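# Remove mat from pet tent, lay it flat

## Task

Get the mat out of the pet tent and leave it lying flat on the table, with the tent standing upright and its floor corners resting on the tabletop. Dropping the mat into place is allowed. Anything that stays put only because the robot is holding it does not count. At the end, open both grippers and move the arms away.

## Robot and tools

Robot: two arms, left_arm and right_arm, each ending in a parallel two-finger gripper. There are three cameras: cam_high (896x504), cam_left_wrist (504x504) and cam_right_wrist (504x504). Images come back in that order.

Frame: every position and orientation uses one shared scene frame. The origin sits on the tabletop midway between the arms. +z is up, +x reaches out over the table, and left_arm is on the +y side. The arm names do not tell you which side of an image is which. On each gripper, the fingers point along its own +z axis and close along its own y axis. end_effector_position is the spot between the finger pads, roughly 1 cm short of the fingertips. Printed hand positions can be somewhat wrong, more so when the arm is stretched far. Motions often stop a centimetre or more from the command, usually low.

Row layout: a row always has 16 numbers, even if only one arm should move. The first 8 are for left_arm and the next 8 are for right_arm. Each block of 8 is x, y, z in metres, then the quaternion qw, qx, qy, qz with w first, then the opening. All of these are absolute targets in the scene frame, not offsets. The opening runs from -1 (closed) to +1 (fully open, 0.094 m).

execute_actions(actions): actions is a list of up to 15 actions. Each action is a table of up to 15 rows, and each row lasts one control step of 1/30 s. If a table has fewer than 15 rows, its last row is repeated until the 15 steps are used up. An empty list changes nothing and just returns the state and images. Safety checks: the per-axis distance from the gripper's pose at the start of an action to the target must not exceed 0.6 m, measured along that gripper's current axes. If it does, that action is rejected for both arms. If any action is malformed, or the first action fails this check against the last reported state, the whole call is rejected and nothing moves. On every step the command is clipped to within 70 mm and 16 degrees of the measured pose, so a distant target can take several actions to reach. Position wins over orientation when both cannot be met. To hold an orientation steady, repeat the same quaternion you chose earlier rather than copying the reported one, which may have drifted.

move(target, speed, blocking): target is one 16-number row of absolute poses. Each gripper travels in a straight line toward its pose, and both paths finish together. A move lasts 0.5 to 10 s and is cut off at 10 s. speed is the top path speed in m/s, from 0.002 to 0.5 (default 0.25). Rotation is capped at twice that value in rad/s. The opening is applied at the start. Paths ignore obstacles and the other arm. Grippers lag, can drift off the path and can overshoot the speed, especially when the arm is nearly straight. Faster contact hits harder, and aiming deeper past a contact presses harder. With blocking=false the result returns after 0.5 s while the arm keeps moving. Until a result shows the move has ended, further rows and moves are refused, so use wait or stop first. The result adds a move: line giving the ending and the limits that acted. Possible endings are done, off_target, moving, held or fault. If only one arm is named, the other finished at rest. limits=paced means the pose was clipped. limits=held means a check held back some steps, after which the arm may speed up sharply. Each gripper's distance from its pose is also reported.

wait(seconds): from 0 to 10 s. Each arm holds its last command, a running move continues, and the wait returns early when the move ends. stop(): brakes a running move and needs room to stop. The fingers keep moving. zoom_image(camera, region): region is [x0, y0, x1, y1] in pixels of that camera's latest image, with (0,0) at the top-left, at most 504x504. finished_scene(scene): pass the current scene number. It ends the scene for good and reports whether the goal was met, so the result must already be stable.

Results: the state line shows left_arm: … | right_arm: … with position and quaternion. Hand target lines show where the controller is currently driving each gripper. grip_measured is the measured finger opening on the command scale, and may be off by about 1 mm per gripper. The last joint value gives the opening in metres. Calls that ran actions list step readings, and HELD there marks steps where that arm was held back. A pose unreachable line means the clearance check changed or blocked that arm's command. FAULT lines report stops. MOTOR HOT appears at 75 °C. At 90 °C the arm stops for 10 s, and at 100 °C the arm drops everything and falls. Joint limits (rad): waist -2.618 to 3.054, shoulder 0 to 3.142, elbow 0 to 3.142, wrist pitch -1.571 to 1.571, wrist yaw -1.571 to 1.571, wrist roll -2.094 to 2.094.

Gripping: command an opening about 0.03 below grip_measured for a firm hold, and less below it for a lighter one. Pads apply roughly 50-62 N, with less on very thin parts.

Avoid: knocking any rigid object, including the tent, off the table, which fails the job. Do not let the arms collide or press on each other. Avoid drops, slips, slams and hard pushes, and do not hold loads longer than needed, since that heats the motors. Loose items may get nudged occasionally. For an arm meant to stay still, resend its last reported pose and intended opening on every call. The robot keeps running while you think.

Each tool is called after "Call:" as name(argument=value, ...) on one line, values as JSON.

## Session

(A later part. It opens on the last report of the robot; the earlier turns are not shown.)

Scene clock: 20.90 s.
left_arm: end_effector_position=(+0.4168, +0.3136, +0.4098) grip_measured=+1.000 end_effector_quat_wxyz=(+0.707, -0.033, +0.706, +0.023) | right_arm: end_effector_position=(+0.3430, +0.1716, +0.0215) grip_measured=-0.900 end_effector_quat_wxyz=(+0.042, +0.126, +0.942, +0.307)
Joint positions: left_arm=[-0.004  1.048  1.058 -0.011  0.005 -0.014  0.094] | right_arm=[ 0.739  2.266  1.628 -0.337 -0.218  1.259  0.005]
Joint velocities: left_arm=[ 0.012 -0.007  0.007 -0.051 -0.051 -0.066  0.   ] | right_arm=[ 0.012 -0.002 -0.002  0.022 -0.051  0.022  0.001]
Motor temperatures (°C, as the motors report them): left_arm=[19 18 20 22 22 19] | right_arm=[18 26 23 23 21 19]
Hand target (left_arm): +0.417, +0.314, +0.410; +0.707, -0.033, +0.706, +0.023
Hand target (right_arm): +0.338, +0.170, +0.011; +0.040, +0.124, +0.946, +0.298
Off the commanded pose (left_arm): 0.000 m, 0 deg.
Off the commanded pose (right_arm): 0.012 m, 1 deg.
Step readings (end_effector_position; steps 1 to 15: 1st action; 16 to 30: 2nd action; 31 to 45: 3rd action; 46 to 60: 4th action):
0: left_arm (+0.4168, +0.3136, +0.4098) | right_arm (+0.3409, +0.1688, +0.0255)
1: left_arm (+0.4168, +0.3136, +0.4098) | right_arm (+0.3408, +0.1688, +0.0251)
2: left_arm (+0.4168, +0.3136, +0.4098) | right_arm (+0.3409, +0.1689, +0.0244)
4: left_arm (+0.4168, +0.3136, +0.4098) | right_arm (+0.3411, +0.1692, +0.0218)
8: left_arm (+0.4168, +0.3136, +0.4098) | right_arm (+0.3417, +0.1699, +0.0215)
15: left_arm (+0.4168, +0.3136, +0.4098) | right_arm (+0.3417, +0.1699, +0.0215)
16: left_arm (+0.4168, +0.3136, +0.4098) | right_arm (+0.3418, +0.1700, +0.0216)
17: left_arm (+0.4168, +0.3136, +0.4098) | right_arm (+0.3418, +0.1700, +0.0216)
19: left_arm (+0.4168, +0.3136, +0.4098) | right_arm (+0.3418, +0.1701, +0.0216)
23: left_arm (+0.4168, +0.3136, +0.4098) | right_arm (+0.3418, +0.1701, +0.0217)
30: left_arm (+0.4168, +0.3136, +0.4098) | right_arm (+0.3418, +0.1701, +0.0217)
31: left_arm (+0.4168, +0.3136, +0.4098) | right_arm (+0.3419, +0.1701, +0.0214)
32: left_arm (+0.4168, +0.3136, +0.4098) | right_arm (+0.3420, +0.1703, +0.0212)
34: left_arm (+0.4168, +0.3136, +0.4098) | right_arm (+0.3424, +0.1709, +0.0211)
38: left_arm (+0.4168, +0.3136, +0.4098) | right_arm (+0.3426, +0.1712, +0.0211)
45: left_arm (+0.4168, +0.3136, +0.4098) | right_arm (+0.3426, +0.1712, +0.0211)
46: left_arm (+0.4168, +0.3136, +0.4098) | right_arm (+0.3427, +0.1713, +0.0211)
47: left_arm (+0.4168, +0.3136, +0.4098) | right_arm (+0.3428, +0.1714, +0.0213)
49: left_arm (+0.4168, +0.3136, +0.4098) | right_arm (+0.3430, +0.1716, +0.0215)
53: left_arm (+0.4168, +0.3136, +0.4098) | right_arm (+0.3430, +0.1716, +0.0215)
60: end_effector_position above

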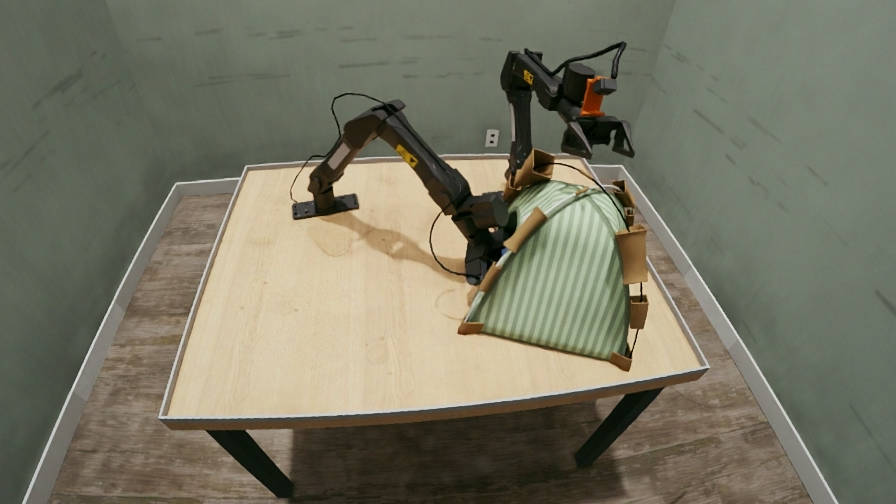

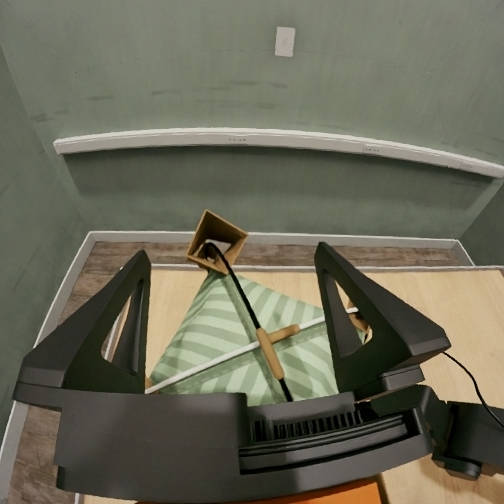

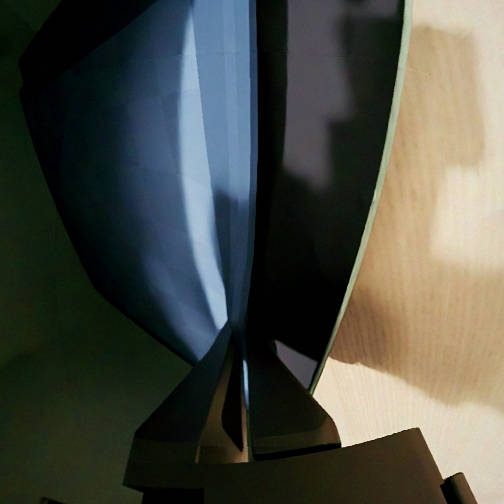

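The mat's edge is gripped. Next I'll lift it over the sill and pull it part of the way out.

Call:
move(target=[0.4168,0.3136,0.4098,0.707,-0.033,0.706,0.023,1,0.338,0.162,0.06,0.050,0.12,0.916,0.38,-1], speed=0.1)

Call:
move(target=[0.4168,0.3136,0.4098,0.707,-0.033,0.706,0.023,1,0.315,0.06,0.065,0.050,0.12,0.916,0.38,-1], speed=0.1)

Scene clock: 22.47 s.
left_arm: end_effector_position=(+0.4168, +0.3136, +0.4098) grip_measured=+1.000 end_effector_quat_wxyz=(+0.707, -0.033, +0.706, +0.023) | right_arm: end_effector_position=(+0.3362, +0.1659, +0.0500) grip_measured=-0.900 end_effector_quat_wxyz=(+0.046, +0.118, +0.920, +0.371)
Joint positions: left_arm=[-0.004  1.048  1.058 -0.011  0.005 -0.014  0.094] | right_arm=[ 0.723  2.14   1.45  -0.157 -0.28   1.27   0.005]
Joint velocities: left_arm=[ 0.002 -0.017 -0.007 -0.022 -0.007 -0.051  0.   ] | right_arm=[-0.007 -0.002 -0.007  0.007 -0.022 -0.007  0.   ]
Motor temperatures (°C, as the motors report them): left_arm=[19 18 20 22 22 19] | right_arm=[18 27 23 23 21 19]
Hand target (left_arm): +0.417, +0.314, +0.410; +0.707, -0.033, +0.706, +0.023
Hand target (right_arm): +0.338, +0.163, +0.060; +0.049, +0.119, +0.916, +0.380
Off the commanded pose (left_arm): 0.000 m, 0 deg.
Off the commanded pose (right_arm): 0.011 m, 1 deg.
move: off_target (right_arm)

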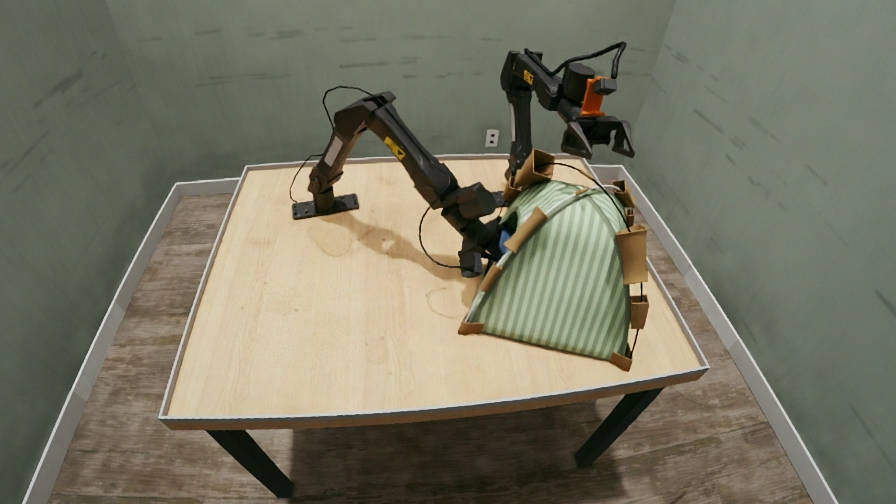

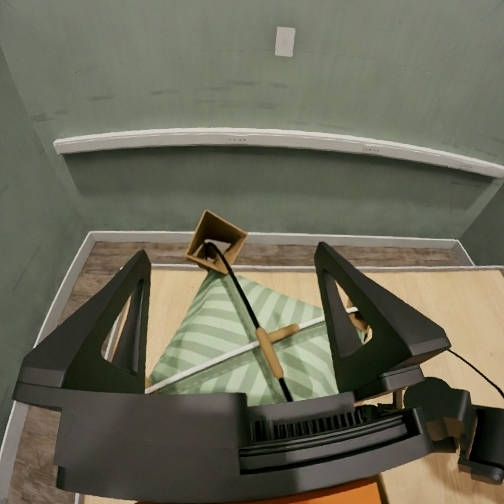

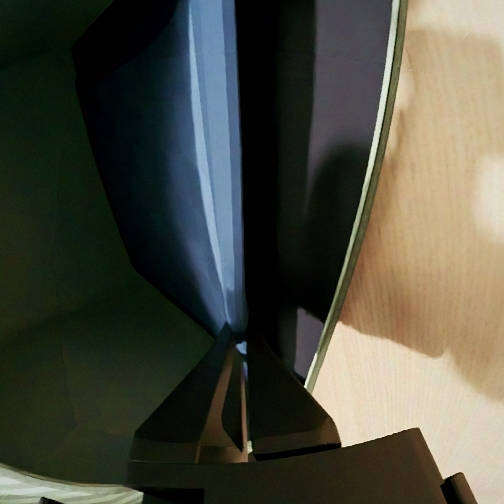

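Scene clock: 23.90 s.
left_arm: end_effector_position=(+0.4168, +0.3136, +0.4098) grip_measured=+1.000 end_effector_quat_wxyz=(+0.707, -0.033, +0.706, +0.023) | right_arm: end_effector_position=(+0.3157, +0.0643, +0.0592) grip_measured=-0.900 end_effector_quat_wxyz=(+0.045, +0.125, +0.918, +0.374)
Joint positions: left_arm=[-0.004  1.048  1.058 -0.011  0.005 -0.014  0.094] | right_arm=[ 0.588  1.824  1.027 -0.078 -0.368  1.18   0.005]
Joint velocities: left_arm=[ 0.007  0.007 -0.002 -0.007 -0.066 -0.007  0.   ] | right_arm=[ 0.017 -0.007 -0.002 -0.051 -0.022 -0.051  0.   ]
Motor temperatures (°C, as the motors report them): left_arm=[19 18 20 22 22 19] | right_arm=[18 27 23 24 21 19]
Hand target (left_arm): +0.417, +0.314, +0.410; +0.707, -0.033, +0.706, +0.023
Hand target (right_arm): +0.315, +0.061, +0.066; +0.049, +0.120, +0.915, +0.381
Off the commanded pose (left_arm): 0.000 m, 0 deg.
Off the commanded pose (right_arm): 0.007 m, 1 deg.
move: done

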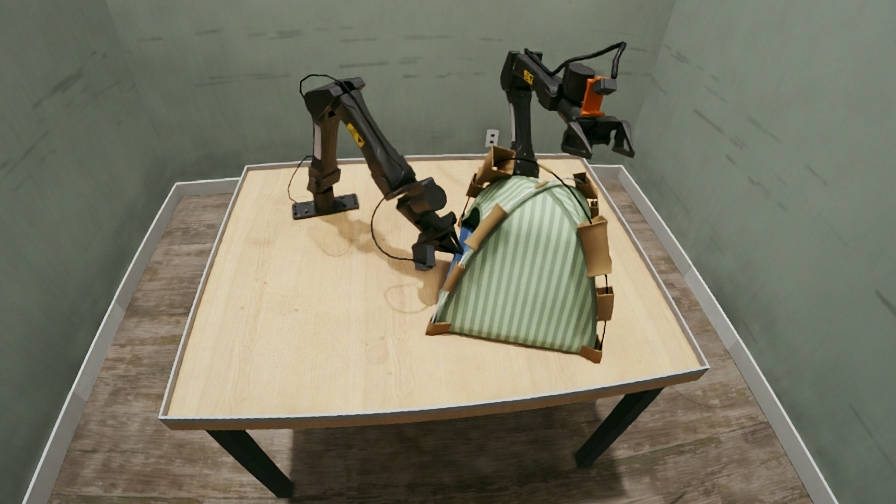

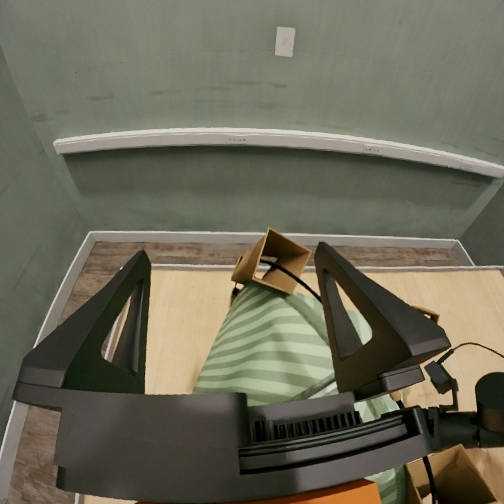

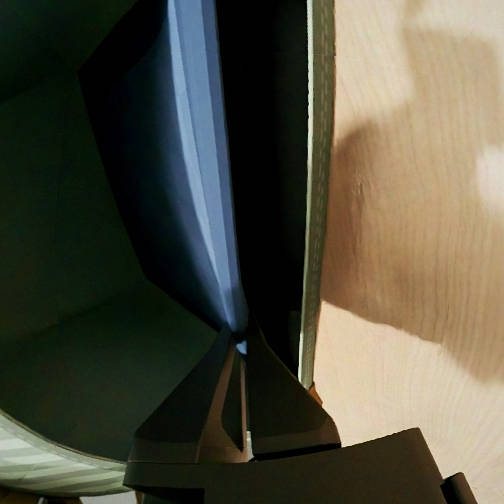

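Call:
move(target=[0.35,0.26,0.37,0.087,0,0.996,0,1,0.315,0.06,0.065,0.050,0.12,0.916,0.38,-1], speed=0.4)

Scene clock: 26.53 s.
left_arm: end_effector_position=(+0.3566, +0.2640, +0.3712) grip_measured=+1.000 end_effector_quat_wxyz=(+0.306, -0.001, +0.952, -0.001) | right_arm: end_effector_position=(+0.3158, +0.0645, +0.0594) grip_measured=-0.900 end_effector_quat_wxyz=(+0.045, +0.124, +0.918, +0.375)
Joint positions: left_arm=[-0.174  1.535  2.152 -1.567 -0.05  -0.073  0.094] | right_arm=[ 0.588  1.824  1.027 -0.077 -0.368  1.178  0.005]
Joint velocities: left_arm=[-0.012 -0.007 -0.012 -0.007 -0.022  0.066  0.   ] | right_arm=[ 0.012 -0.002 -0.002 -0.051  0.007 -0.081  0.   ]
Motor temperatures (°C, as the motors report them): left_arm=[19 19 20 22 22 19] | right_arm=[18 27 23 24 21 19]
Hand target (left_arm): +0.349, +0.261, +0.369; +0.299, -0.002, +0.954, -0.006
Hand target (right_arm): +0.315, +0.060, +0.065; +0.050, +0.120, +0.916, +0.380
Off the commanded pose (left_arm): 0.008 m, 26 deg; orientation clipped at the last step of the last action.
Off the commanded pose (right_arm): 0.007 m, 1 deg.
joint sent to its limit (left arm) — the command would take joint 4 (wrist pitch) past its lower limit, so that joint was sent only as far as its limit.
move: off_target (left_arm); limits=paced

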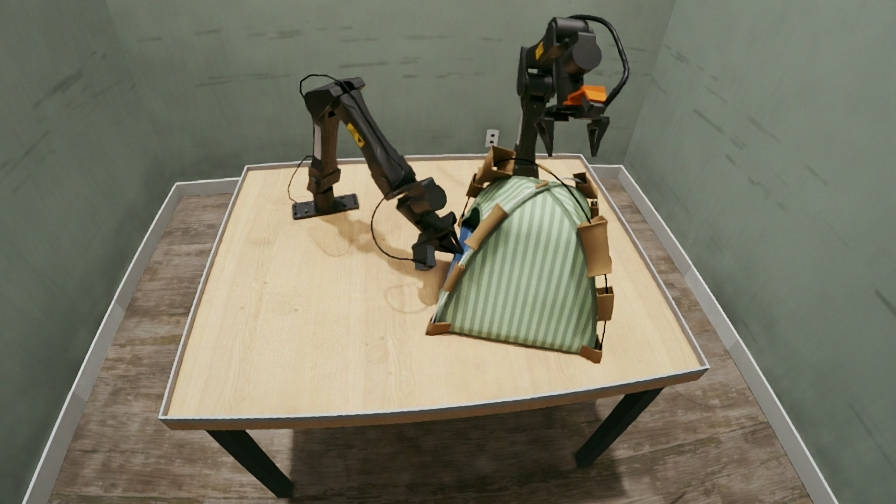

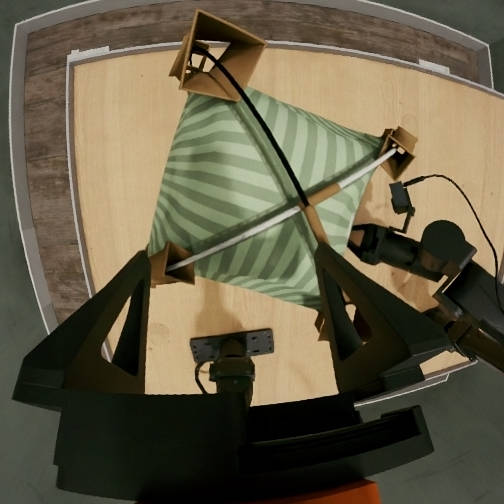

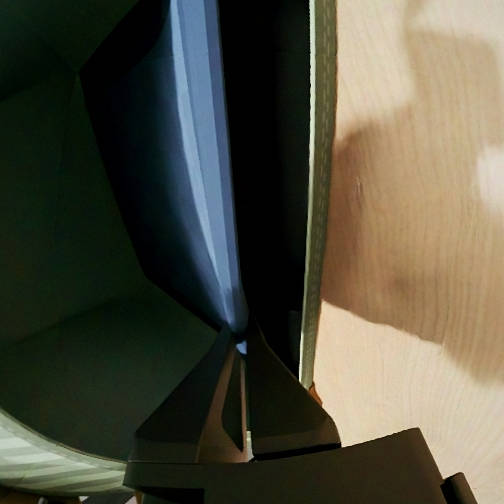

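Call:
move(target=[0.385,0.215,0.325,0.25,0,0.968,0,1,0.315,0.06,0.065,0.050,0.12,0.916,0.38,-1], speed=0.2)

Scene clock: 27.70 s.
left_arm: end_effector_position=(+0.3862, +0.2155, +0.3236) grip_measured=+1.000 end_effector_quat_wxyz=(+0.245, +0.004, +0.970, -0.001) | right_arm: end_effector_position=(+0.3159, +0.0646, +0.0595) grip_measured=-0.900 end_effector_quat_wxyz=(+0.046, +0.123, +0.918, +0.375)
Joint positions: left_arm=[-0.334  1.672  2.126 -1.543 -0.113 -0.21   0.094] | right_arm=[ 0.588  1.824  1.027 -0.076 -0.368  1.177  0.005]
Joint velocities: left_arm=[-0.007 -0.002 -0.012  0.022 -0.007  0.007  0.   ] | right_arm=[-0.012 -0.027 -0.002 -0.037 -0.095 -0.051 -0.   ]
Motor temperatures (°C, as the motors report them): left_arm=[19 19 20 22 22 19] | right_arm=[18 27 23 24 21 19]
Hand target (left_arm): +0.385, +0.215, +0.325; +0.250, -0.001, +0.968, +0.001
Hand target (right_arm): +0.315, +0.060, +0.065; +0.050, +0.120, +0.916, +0.380
Off the commanded pose (left_arm): 0.002 m, 1 deg.
Off the commanded pose (right_arm): 0.007 m, 1 deg.
move: done

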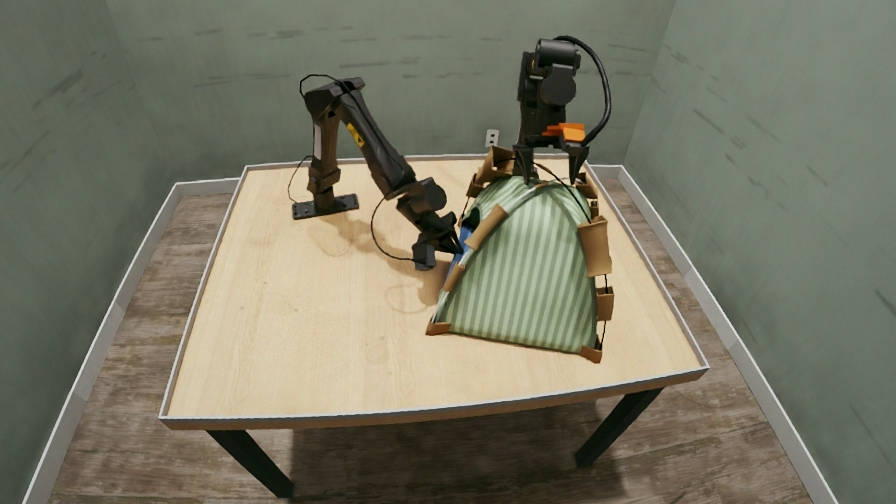

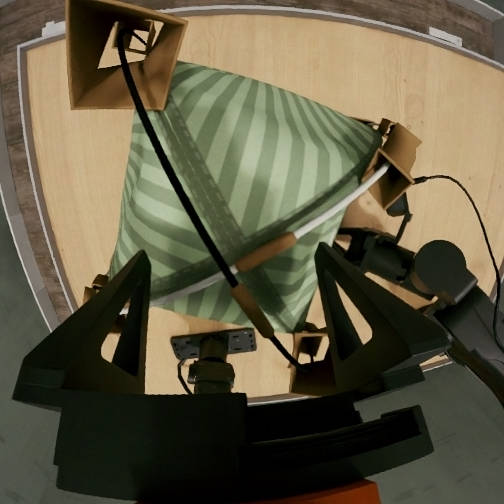

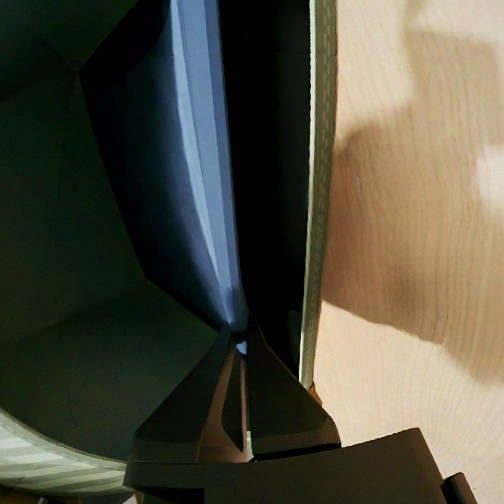

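Call:
move(target=[0.37,0.215,0.285,0.22,0,0.975,0,-0.2,0.315,0.06,0.065,0.050,0.12,0.916,0.38,-1], speed=0.08)

Scene clock: 28.83 s.
left_arm: end_effector_position=(+0.3885, +0.2161, +0.3159) grip_measured=-0.198 end_effector_quat_wxyz=(+0.283, -0.000, +0.959, -0.008) | right_arm: end_effector_position=(+0.3159, +0.0646, +0.0595) grip_measured=-0.900 end_effector_quat_wxyz=(+0.046, +0.123, +0.918, +0.375)
Joint positions: left_arm=[-0.334  1.558  1.918 -1.366 -0.119 -0.213  0.038] | right_arm=[ 0.588  1.824  1.027 -0.076 -0.368  1.177  0.005]
Joint velocities: left_arm=[-0.012  0.012 -0.002 -0.022 -0.125  0.037 -0.001] | right_arm=[-0.002 -0.002 -0.007 -0.022 -0.051  0.037 -0.001]
Motor temperatures (°C, as the motors report them): left_arm=[19 19 20 22 22 19] | right_arm=[18 28 23 24 21 19]
Hand target (left_arm): +0.370, +0.215, +0.288; +0.220, -0.000, +0.975, +0.001
Hand target (right_arm): +0.315, +0.060, +0.065; +0.050, +0.120, +0.916, +0.380
Off the commanded pose (left_arm): 0.036 m, 8 deg.
Off the commanded pose (right_arm): 0.007 m, 1 deg.
move: off_target (left_arm)

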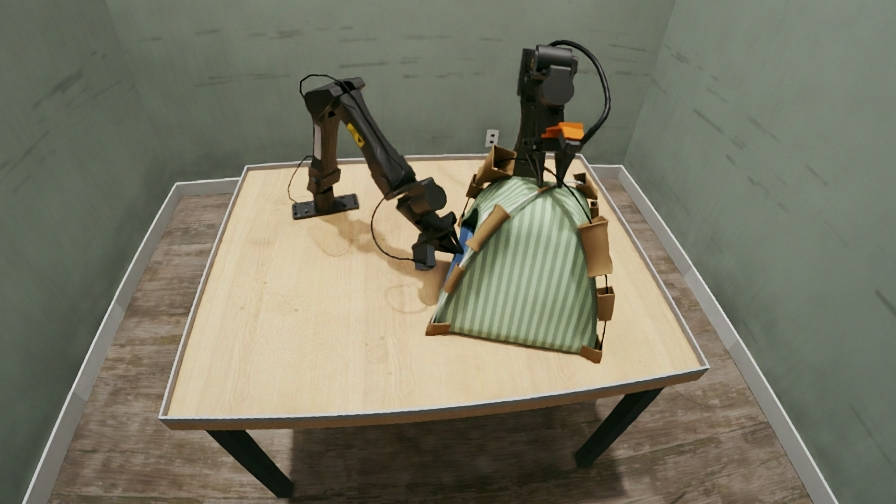

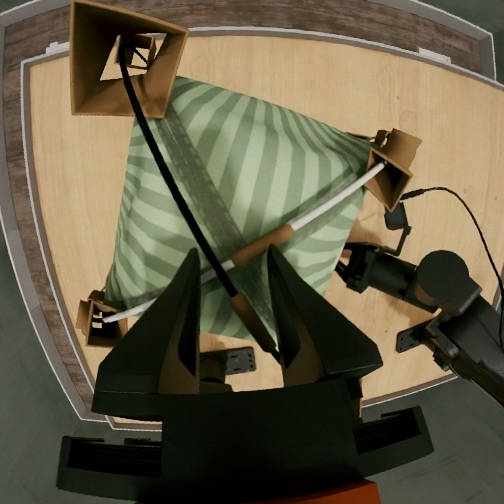

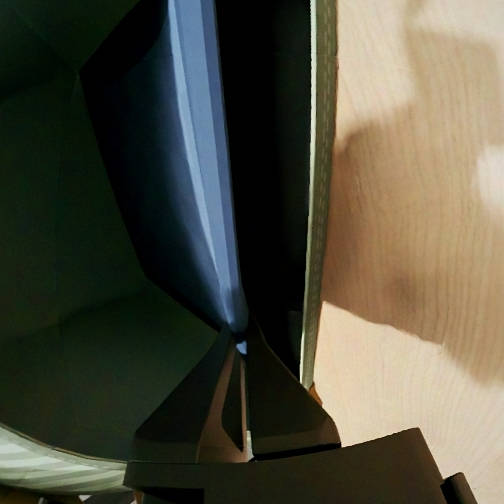

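Call:
move(target=[0.38,0.215,0.298,0.26,0,0.966,0,-0.2,0.30,-0.03,0.065,0.050,0.12,0.916,0.38,-1], speed=0.08)

Scene clock: 30.93 s.
left_arm: end_effector_position=(+0.3974, +0.2077, +0.3161) grip_measured=-0.198 end_effector_quat_wxyz=(+0.299, +0.005, +0.954, -0.020) | right_arm: end_effector_position=(+0.3018, -0.0209, +0.0642) grip_measured=-0.900 end_effector_quat_wxyz=(+0.046, +0.118, +0.914, +0.385)
Joint positions: left_arm=[-0.344  1.557  1.895 -1.308 -0.106 -0.214  0.038] | right_arm=[ 0.395  1.59   0.773 -0.11  -0.505  1.009  0.005]
Joint velocities: left_arm=[-0.002 -0.007  0.012 -0.022 -0.037  0.037 -0.   ] | right_arm=[ 0.002 -0.007  0.012 -0.007 -0.081 -0.066  0.   ]
Motor temperatures (°C, as the motors report them): left_arm=[19 19 20 22 22 19] | right_arm=[18 28 23 24 21 19]
Hand target (left_arm): +0.381, +0.215, +0.299; +0.260, +0.001, +0.966, +0.001
Hand target (right_arm): +0.300, -0.029, +0.066; +0.049, +0.121, +0.915, +0.382
Off the commanded pose (left_arm): 0.026 m, 5 deg.
Off the commanded pose (right_arm): 0.009 m, 1 deg.
move: off_target (left_arm)

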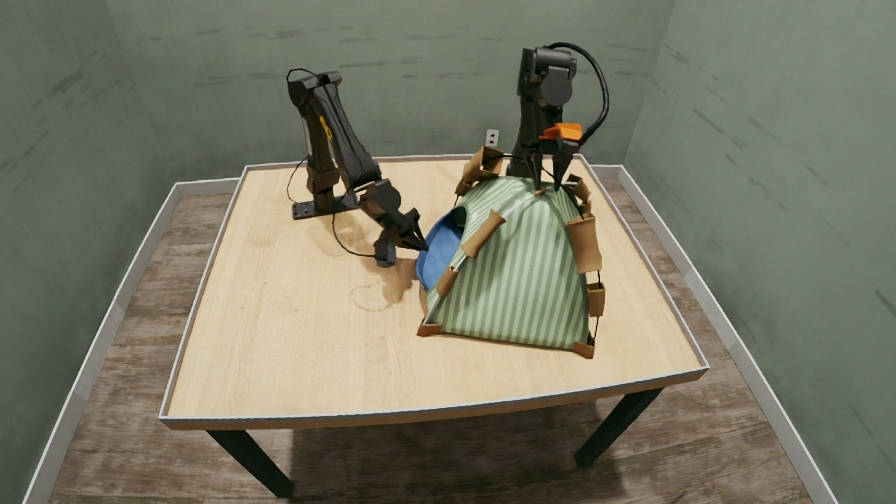

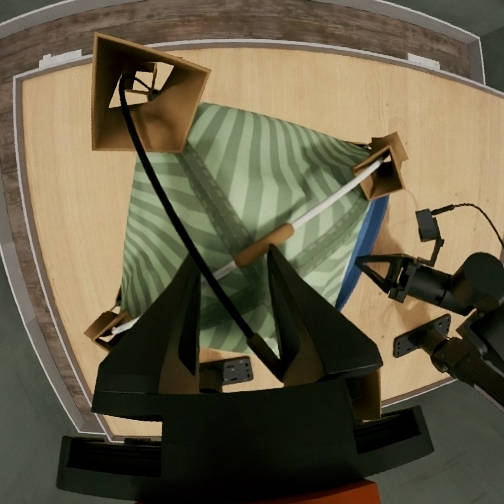

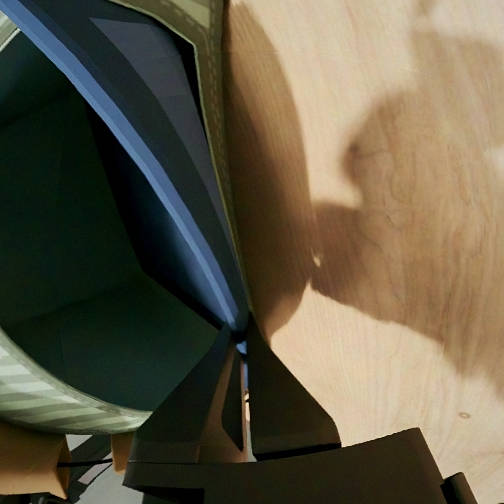

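Call:
move(target=[0.385,0.215,0.30,0.26,0,0.966,0,-0.2,0.30,-0.24,0.07,0.040,0.124,0.946,0.298,-1], speed=0.1)

Scene clock: 34.10 s.
left_arm: end_effector_position=(+0.3863, +0.2039, +0.3092) grip_measured=-0.198 end_effector_quat_wxyz=(+0.274, +0.012, +0.961, -0.028) | right_arm: end_effector_position=(+0.2965, -0.2286, +0.0743) grip_measured=-0.900 end_effector_quat_wxyz=(+0.041, +0.122, +0.937, +0.324)
Joint positions: left_arm=[-0.348  1.557  1.895 -1.356 -0.078 -0.215  0.038] | right_arm=[-0.35   1.479  0.844 -0.865 -0.663  0.119  0.005]
Joint velocities: left_arm=[-0.007 -0.007 -0.002 -0.066  0.037  0.037  0.001] | right_arm=[-0.007 -0.022 -0.007 -0.037 -0.022  0.022  0.   ]
Motor temperatures (°C, as the motors report them): left_arm=[19 19 19 21 22 19] | right_arm=[18 27 23 24 21 19]
Hand target (left_arm): +0.385, +0.215, +0.300; +0.260, +0.000, +0.966, +0.000
Hand target (right_arm): +0.301, -0.239, +0.073; +0.043, +0.127, +0.943, +0.305
Off the commanded pose (left_arm): 0.014 m, 4 deg.
Off the commanded pose (right_arm): 0.013 m, 3 deg.
move: off_target (left_arm, right_arm)

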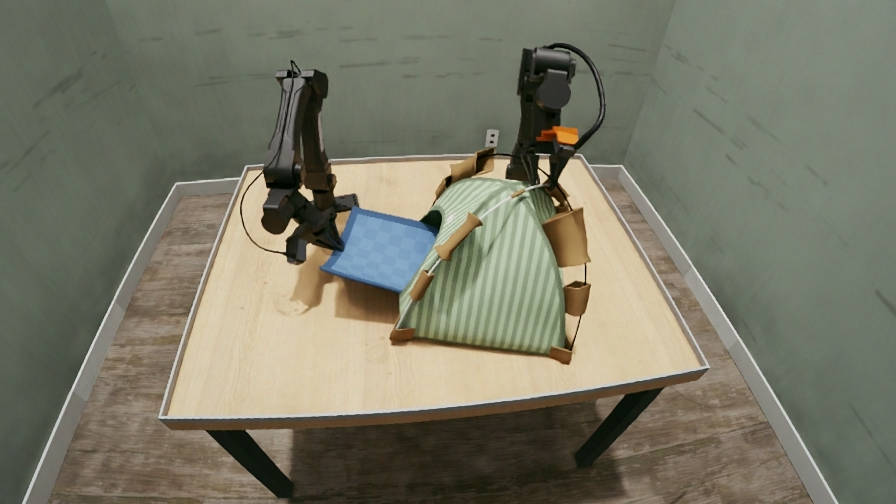

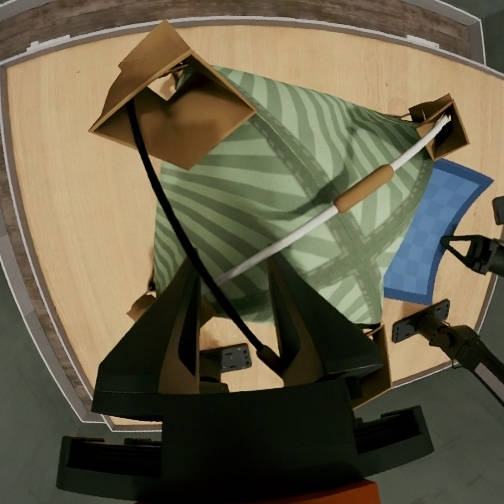

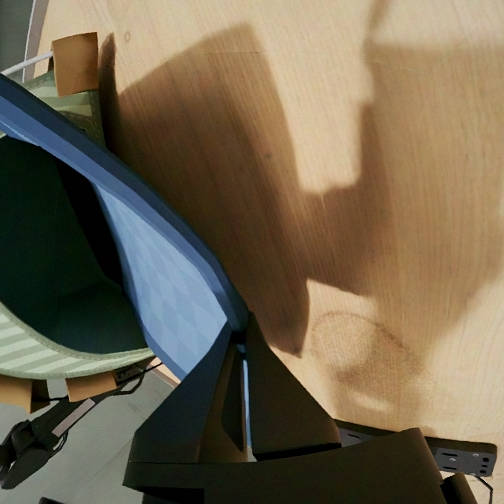

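Call:
move(target=[0.385,0.215,0.30,0.26,0,0.966,0,-0.2,0.35,-0.36,0.07,0.040,0.124,0.946,0.298,-1], speed=0.1)

Scene clock: 36.57 s.
left_arm: end_effector_position=(+0.3872, +0.2079, +0.3095) grip_measured=-0.198 end_effector_quat_wxyz=(+0.276, +0.009, +0.961, -0.017) | right_arm: end_effector_position=(+0.3447, -0.3533, +0.0672) grip_measured=-0.900 end_effector_quat_wxyz=(+0.035, +0.125, +0.944, +0.303)
Joint positions: left_arm=[-0.348  1.557  1.895 -1.356 -0.101 -0.215  0.038] | right_arm=[-0.695  1.872  1.269 -1.151 -0.596 -0.302  0.005]
Joint velocities: left_arm=[ 0.017 -0.007 -0.002  0.037  0.022 -0.022  0.   ] | right_arm=[-0.002 -0.007  0.002 -0.066 -0.037 -0.095 -0.001]
Motor temperatures (°C, as the motors report them): left_arm=[19 19 19 21 22 19] | right_arm=[18 27 23 23 21 19]
Hand target (left_arm): +0.385, +0.215, +0.300; +0.260, +0.000, +0.965, +0.000
Hand target (right_arm): +0.351, -0.360, +0.069; +0.043, +0.124, +0.945, +0.300
Off the commanded pose (left_arm): 0.012 m, 3 deg.
Off the commanded pose (right_arm): 0.009 m, 1 deg.
move: off_target (left_arm)

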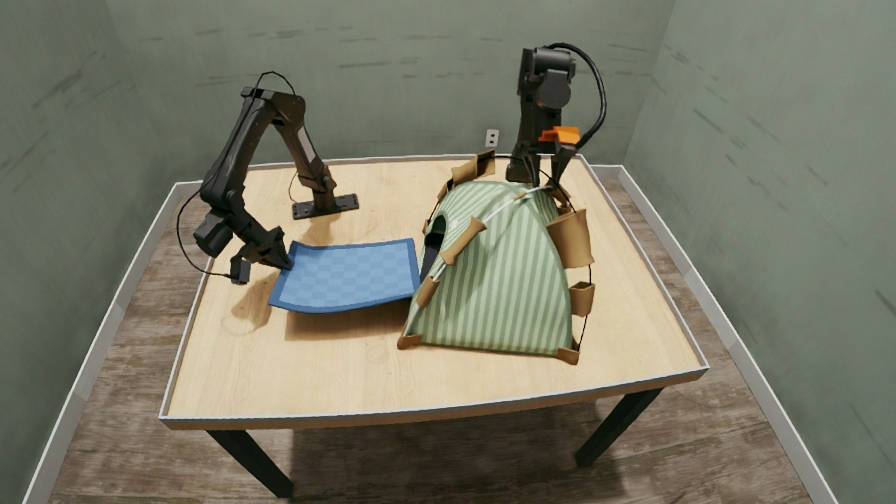

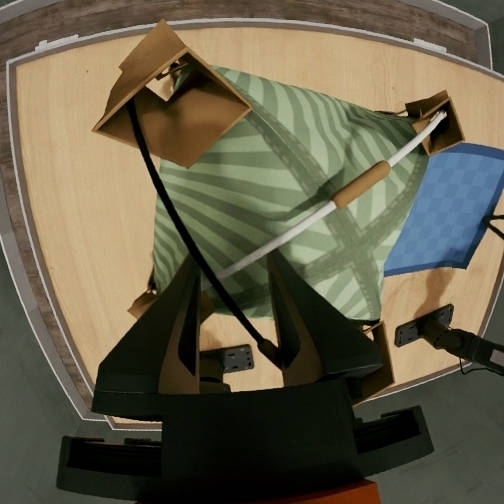

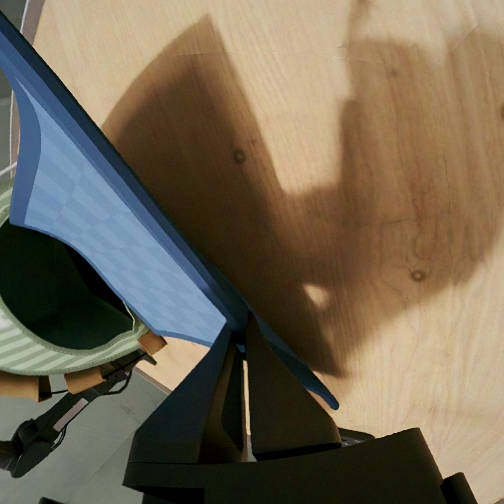

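Call:
move(target=[0.375,0.17,0.325,0.28,0,0.96,0,0.2,0.345,-0.425,0.035,0.040,0.124,0.946,0.298,-1], speed=0.08)

Call:
move(target=[0.36,0.18,0.38,0.35,0,0.937,0,0.2,0.345,-0.435,0.04,0.040,0.124,0.946,0.298,-0.4], speed=0.1)

Call:
move(target=[0.33,0.26,0.41,0.5,0,0.866,0,0.2,0.33,-0.47,0.12,0.040,0.124,0.946,0.298,-0.4], speed=0.2)

Scene clock: 38.47 s.
left_arm: end_effector_position=(+0.3749, +0.1712, +0.3197) grip_measured=+0.199 end_effector_quat_wxyz=(+0.277, +0.004, +0.961, -0.002) | right_arm: end_effector_position=(+0.3417, -0.4178, +0.0343) grip_measured=-0.900 end_effector_quat_wxyz=(+0.037, +0.127, +0.944, +0.304)
Joint positions: left_arm=[-0.513  1.603  1.995 -1.442 -0.216 -0.36   0.056] | right_arm=[-0.86   2.061  1.391 -1.185 -0.561 -0.487  0.005]
Joint velocities: left_arm=[-0.002  0.002 -0.012 -0.066  0.007 -0.022 -0.   ] | right_arm=[-0.007 -0.012 -0.007 -0.037  0.007 -0.007 -0.001]
Motor temperatures (°C, as the motors report them): left_arm=[19 19 20 21 22 19] | right_arm=[18 26 23 23 21 19]
Hand target (left_arm): +0.375, +0.170, +0.325; +0.281, +0.000, +0.960, -0.000
Hand target (right_arm): +0.345, -0.425, +0.035; +0.042, +0.124, +0.945, +0.299
Off the commanded pose (left_arm): 0.005 m, 1 deg.
Off the commanded pose (right_arm): 0.008 m, 1 deg.
move: done

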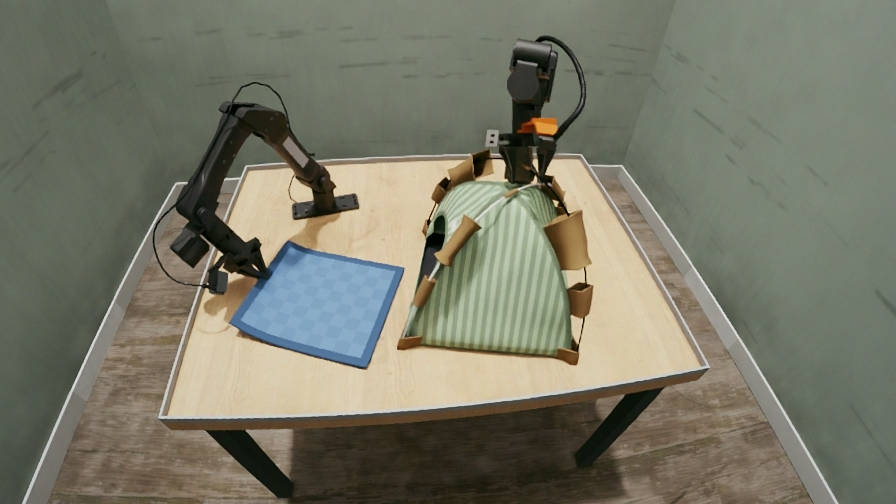

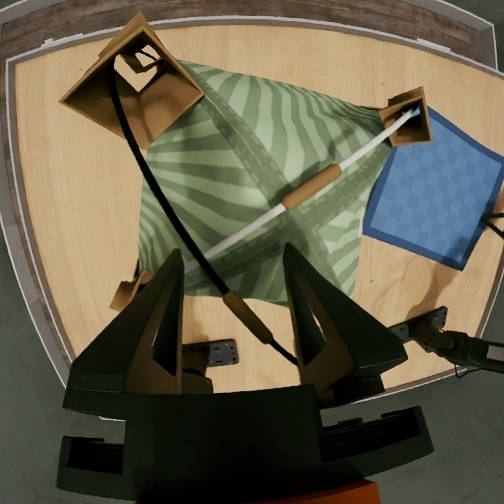

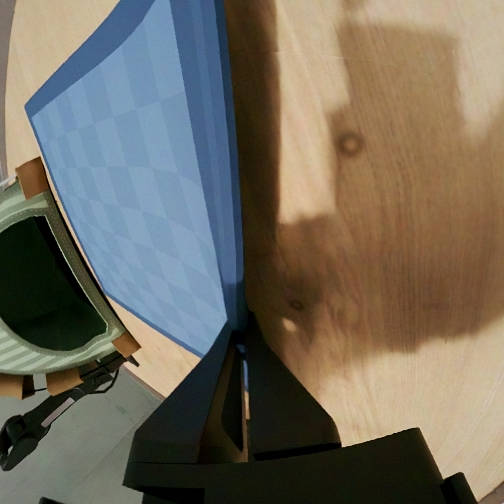

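Scene clock: 39.67 s.
left_arm: end_effector_position=(+0.3662, +0.1788, +0.3678) grip_measured=+0.199 end_effector_quat_wxyz=(+0.338, -0.002, +0.941, -0.001) | right_arm: end_effector_position=(+0.3422, -0.4283, +0.0392) grip_measured=-0.402 end_effector_quat_wxyz=(+0.036, +0.124, +0.945, +0.300)
Joint positions: left_arm=[-0.536  1.571  2.122 -1.483 -0.28  -0.361  0.056] | right_arm=[-0.878  2.079  1.443 -1.228 -0.547 -0.513  0.028]
Joint velocities: left_arm=[ 0.012 -0.012 -0.022 -0.037  0.051  0.022 -0.   ] | right_arm=[ 0.007 -0.012 -0.012 -0.007  0.007  0.022 -0.001]
Motor temperatures (°C, as the motors report them): left_arm=[19 19 20 21 22 19] | right_arm=[18 26 23 23 21 19]
Hand target (left_arm): +0.360, +0.180, +0.379; +0.350, +0.000, +0.937, -0.001
Hand target (right_arm): +0.345, -0.435, +0.040; +0.041, +0.124, +0.946, +0.298
Off the commanded pose (left_arm): 0.014 m, 2 deg.
Off the commanded pose (right_arm): 0.007 m, 1 deg.
move: off_target (left_arm)

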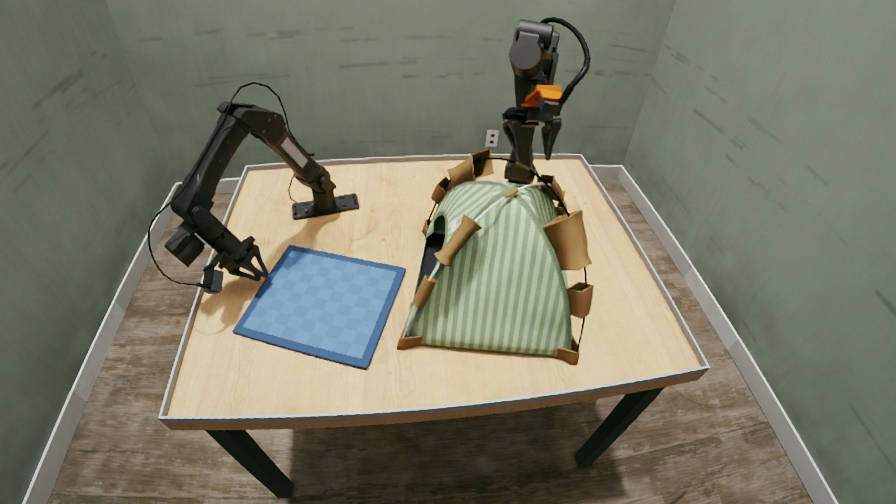

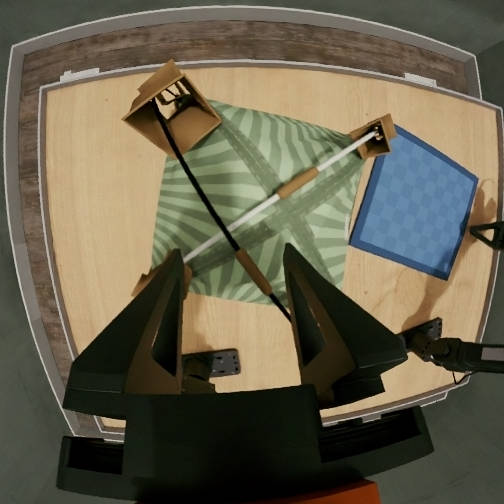

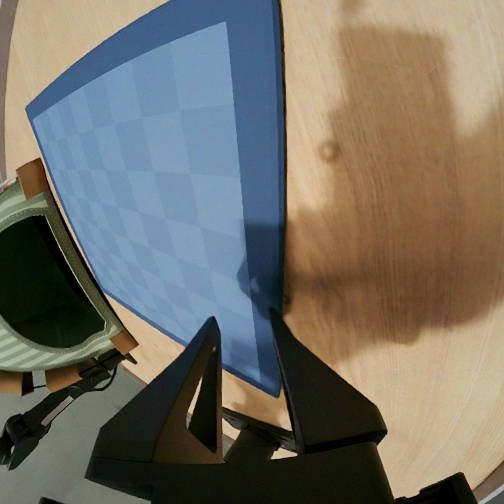

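Scene clock: 41.20 s.
left_arm: end_effector_position=(+0.3318, +0.2574, +0.4123) grip_measured=+0.199 end_effector_quat_wxyz=(+0.500, -0.001, +0.866, -0.005) | right_arm: end_effector_position=(+0.3293, -0.4655, +0.1117) grip_measured=-0.402 end_effector_quat_wxyz=(+0.037, +0.131, +0.944, +0.300)
Joint positions: left_arm=[-0.257  1.123  1.681 -1.088 -0.14  -0.092  0.056] | right_arm=[-0.979  2.079  1.736 -1.572 -0.521 -0.608  0.028]
Joint velocities: left_arm=[ 0.002 -0.007 -0.007  0.007  0.066 -0.007 -0.   ] | right_arm=[ 0.022 -0.012 -0.017  0.037  0.007  0.095 -0.001]
Motor temperatures (°C, as the motors report them): left_arm=[19 19 20 21 22 19] | right_arm=[18 27 24 23 21 19]
Hand target (left_arm): +0.330, +0.260, +0.410; +0.500, +0.002, +0.866, -0.002
Hand target (right_arm): +0.331, -0.470, +0.120; +0.049, +0.127, +0.947, +0.292
Off the commanded pose (left_arm): 0.004 m, 1 deg.
Off the commanded pose (right_arm): 0.009 m, 1 deg.
joint sent to its limit (right arm) — the command would take joint 4 (wrist pitch) past its lower limit, so that joint was sent only as far as its limit.
move: done

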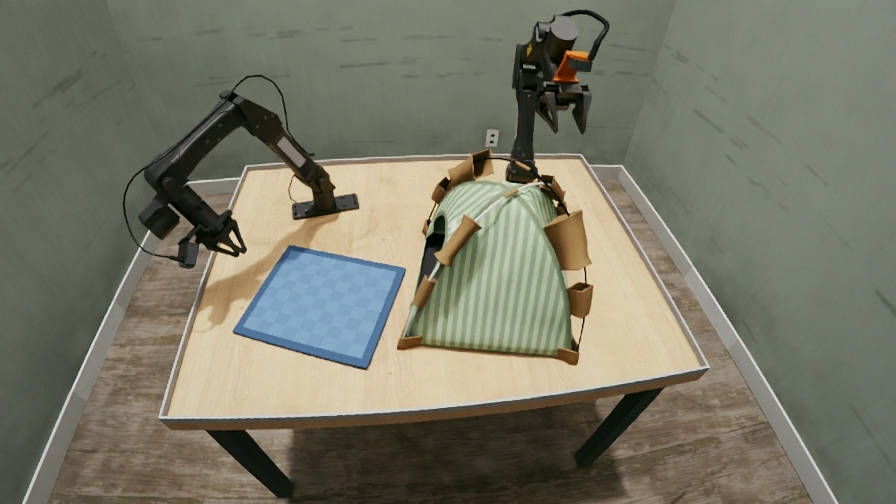

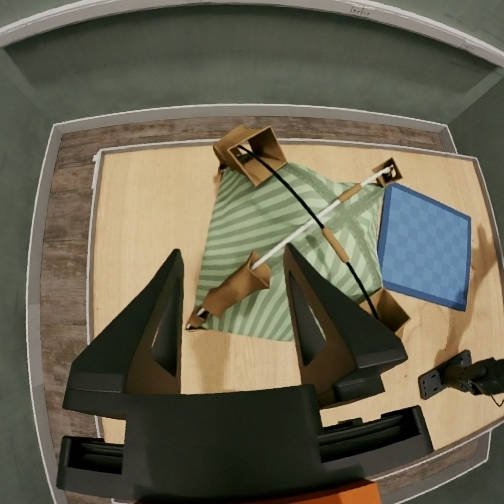

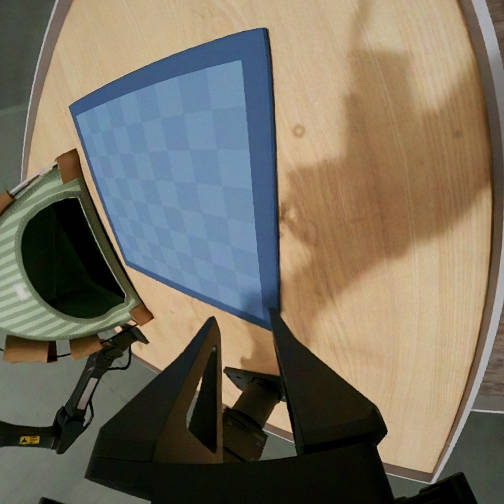

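Call:
zoom_image(camera="cam_high", region=[380,140,620,380])

Call:
zoom_image(camera="cam_left_wrist", region=[160,110,420,370])

Region (380, 140, 620, 380) of cam_high's 896x504 image, scaled by 2.100, with more detail than that image has.

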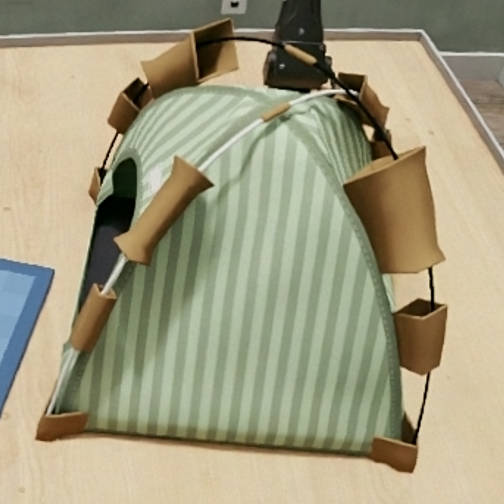

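Region (160, 110, 420, 370) of cam_left_wrist's 504x504 image, scaled by 1.938, with more detail than that image has.

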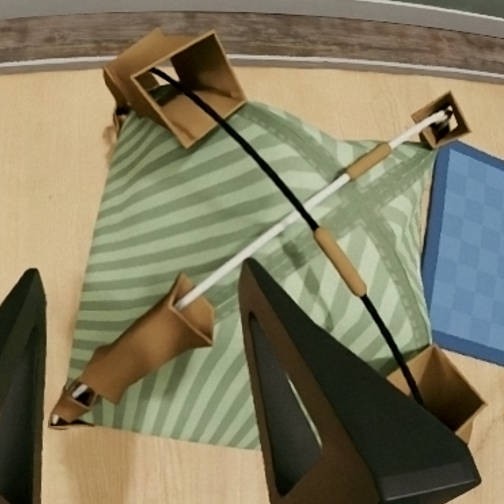

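Call:
finished_scene(scene=1)

The scene is finished: the task was done.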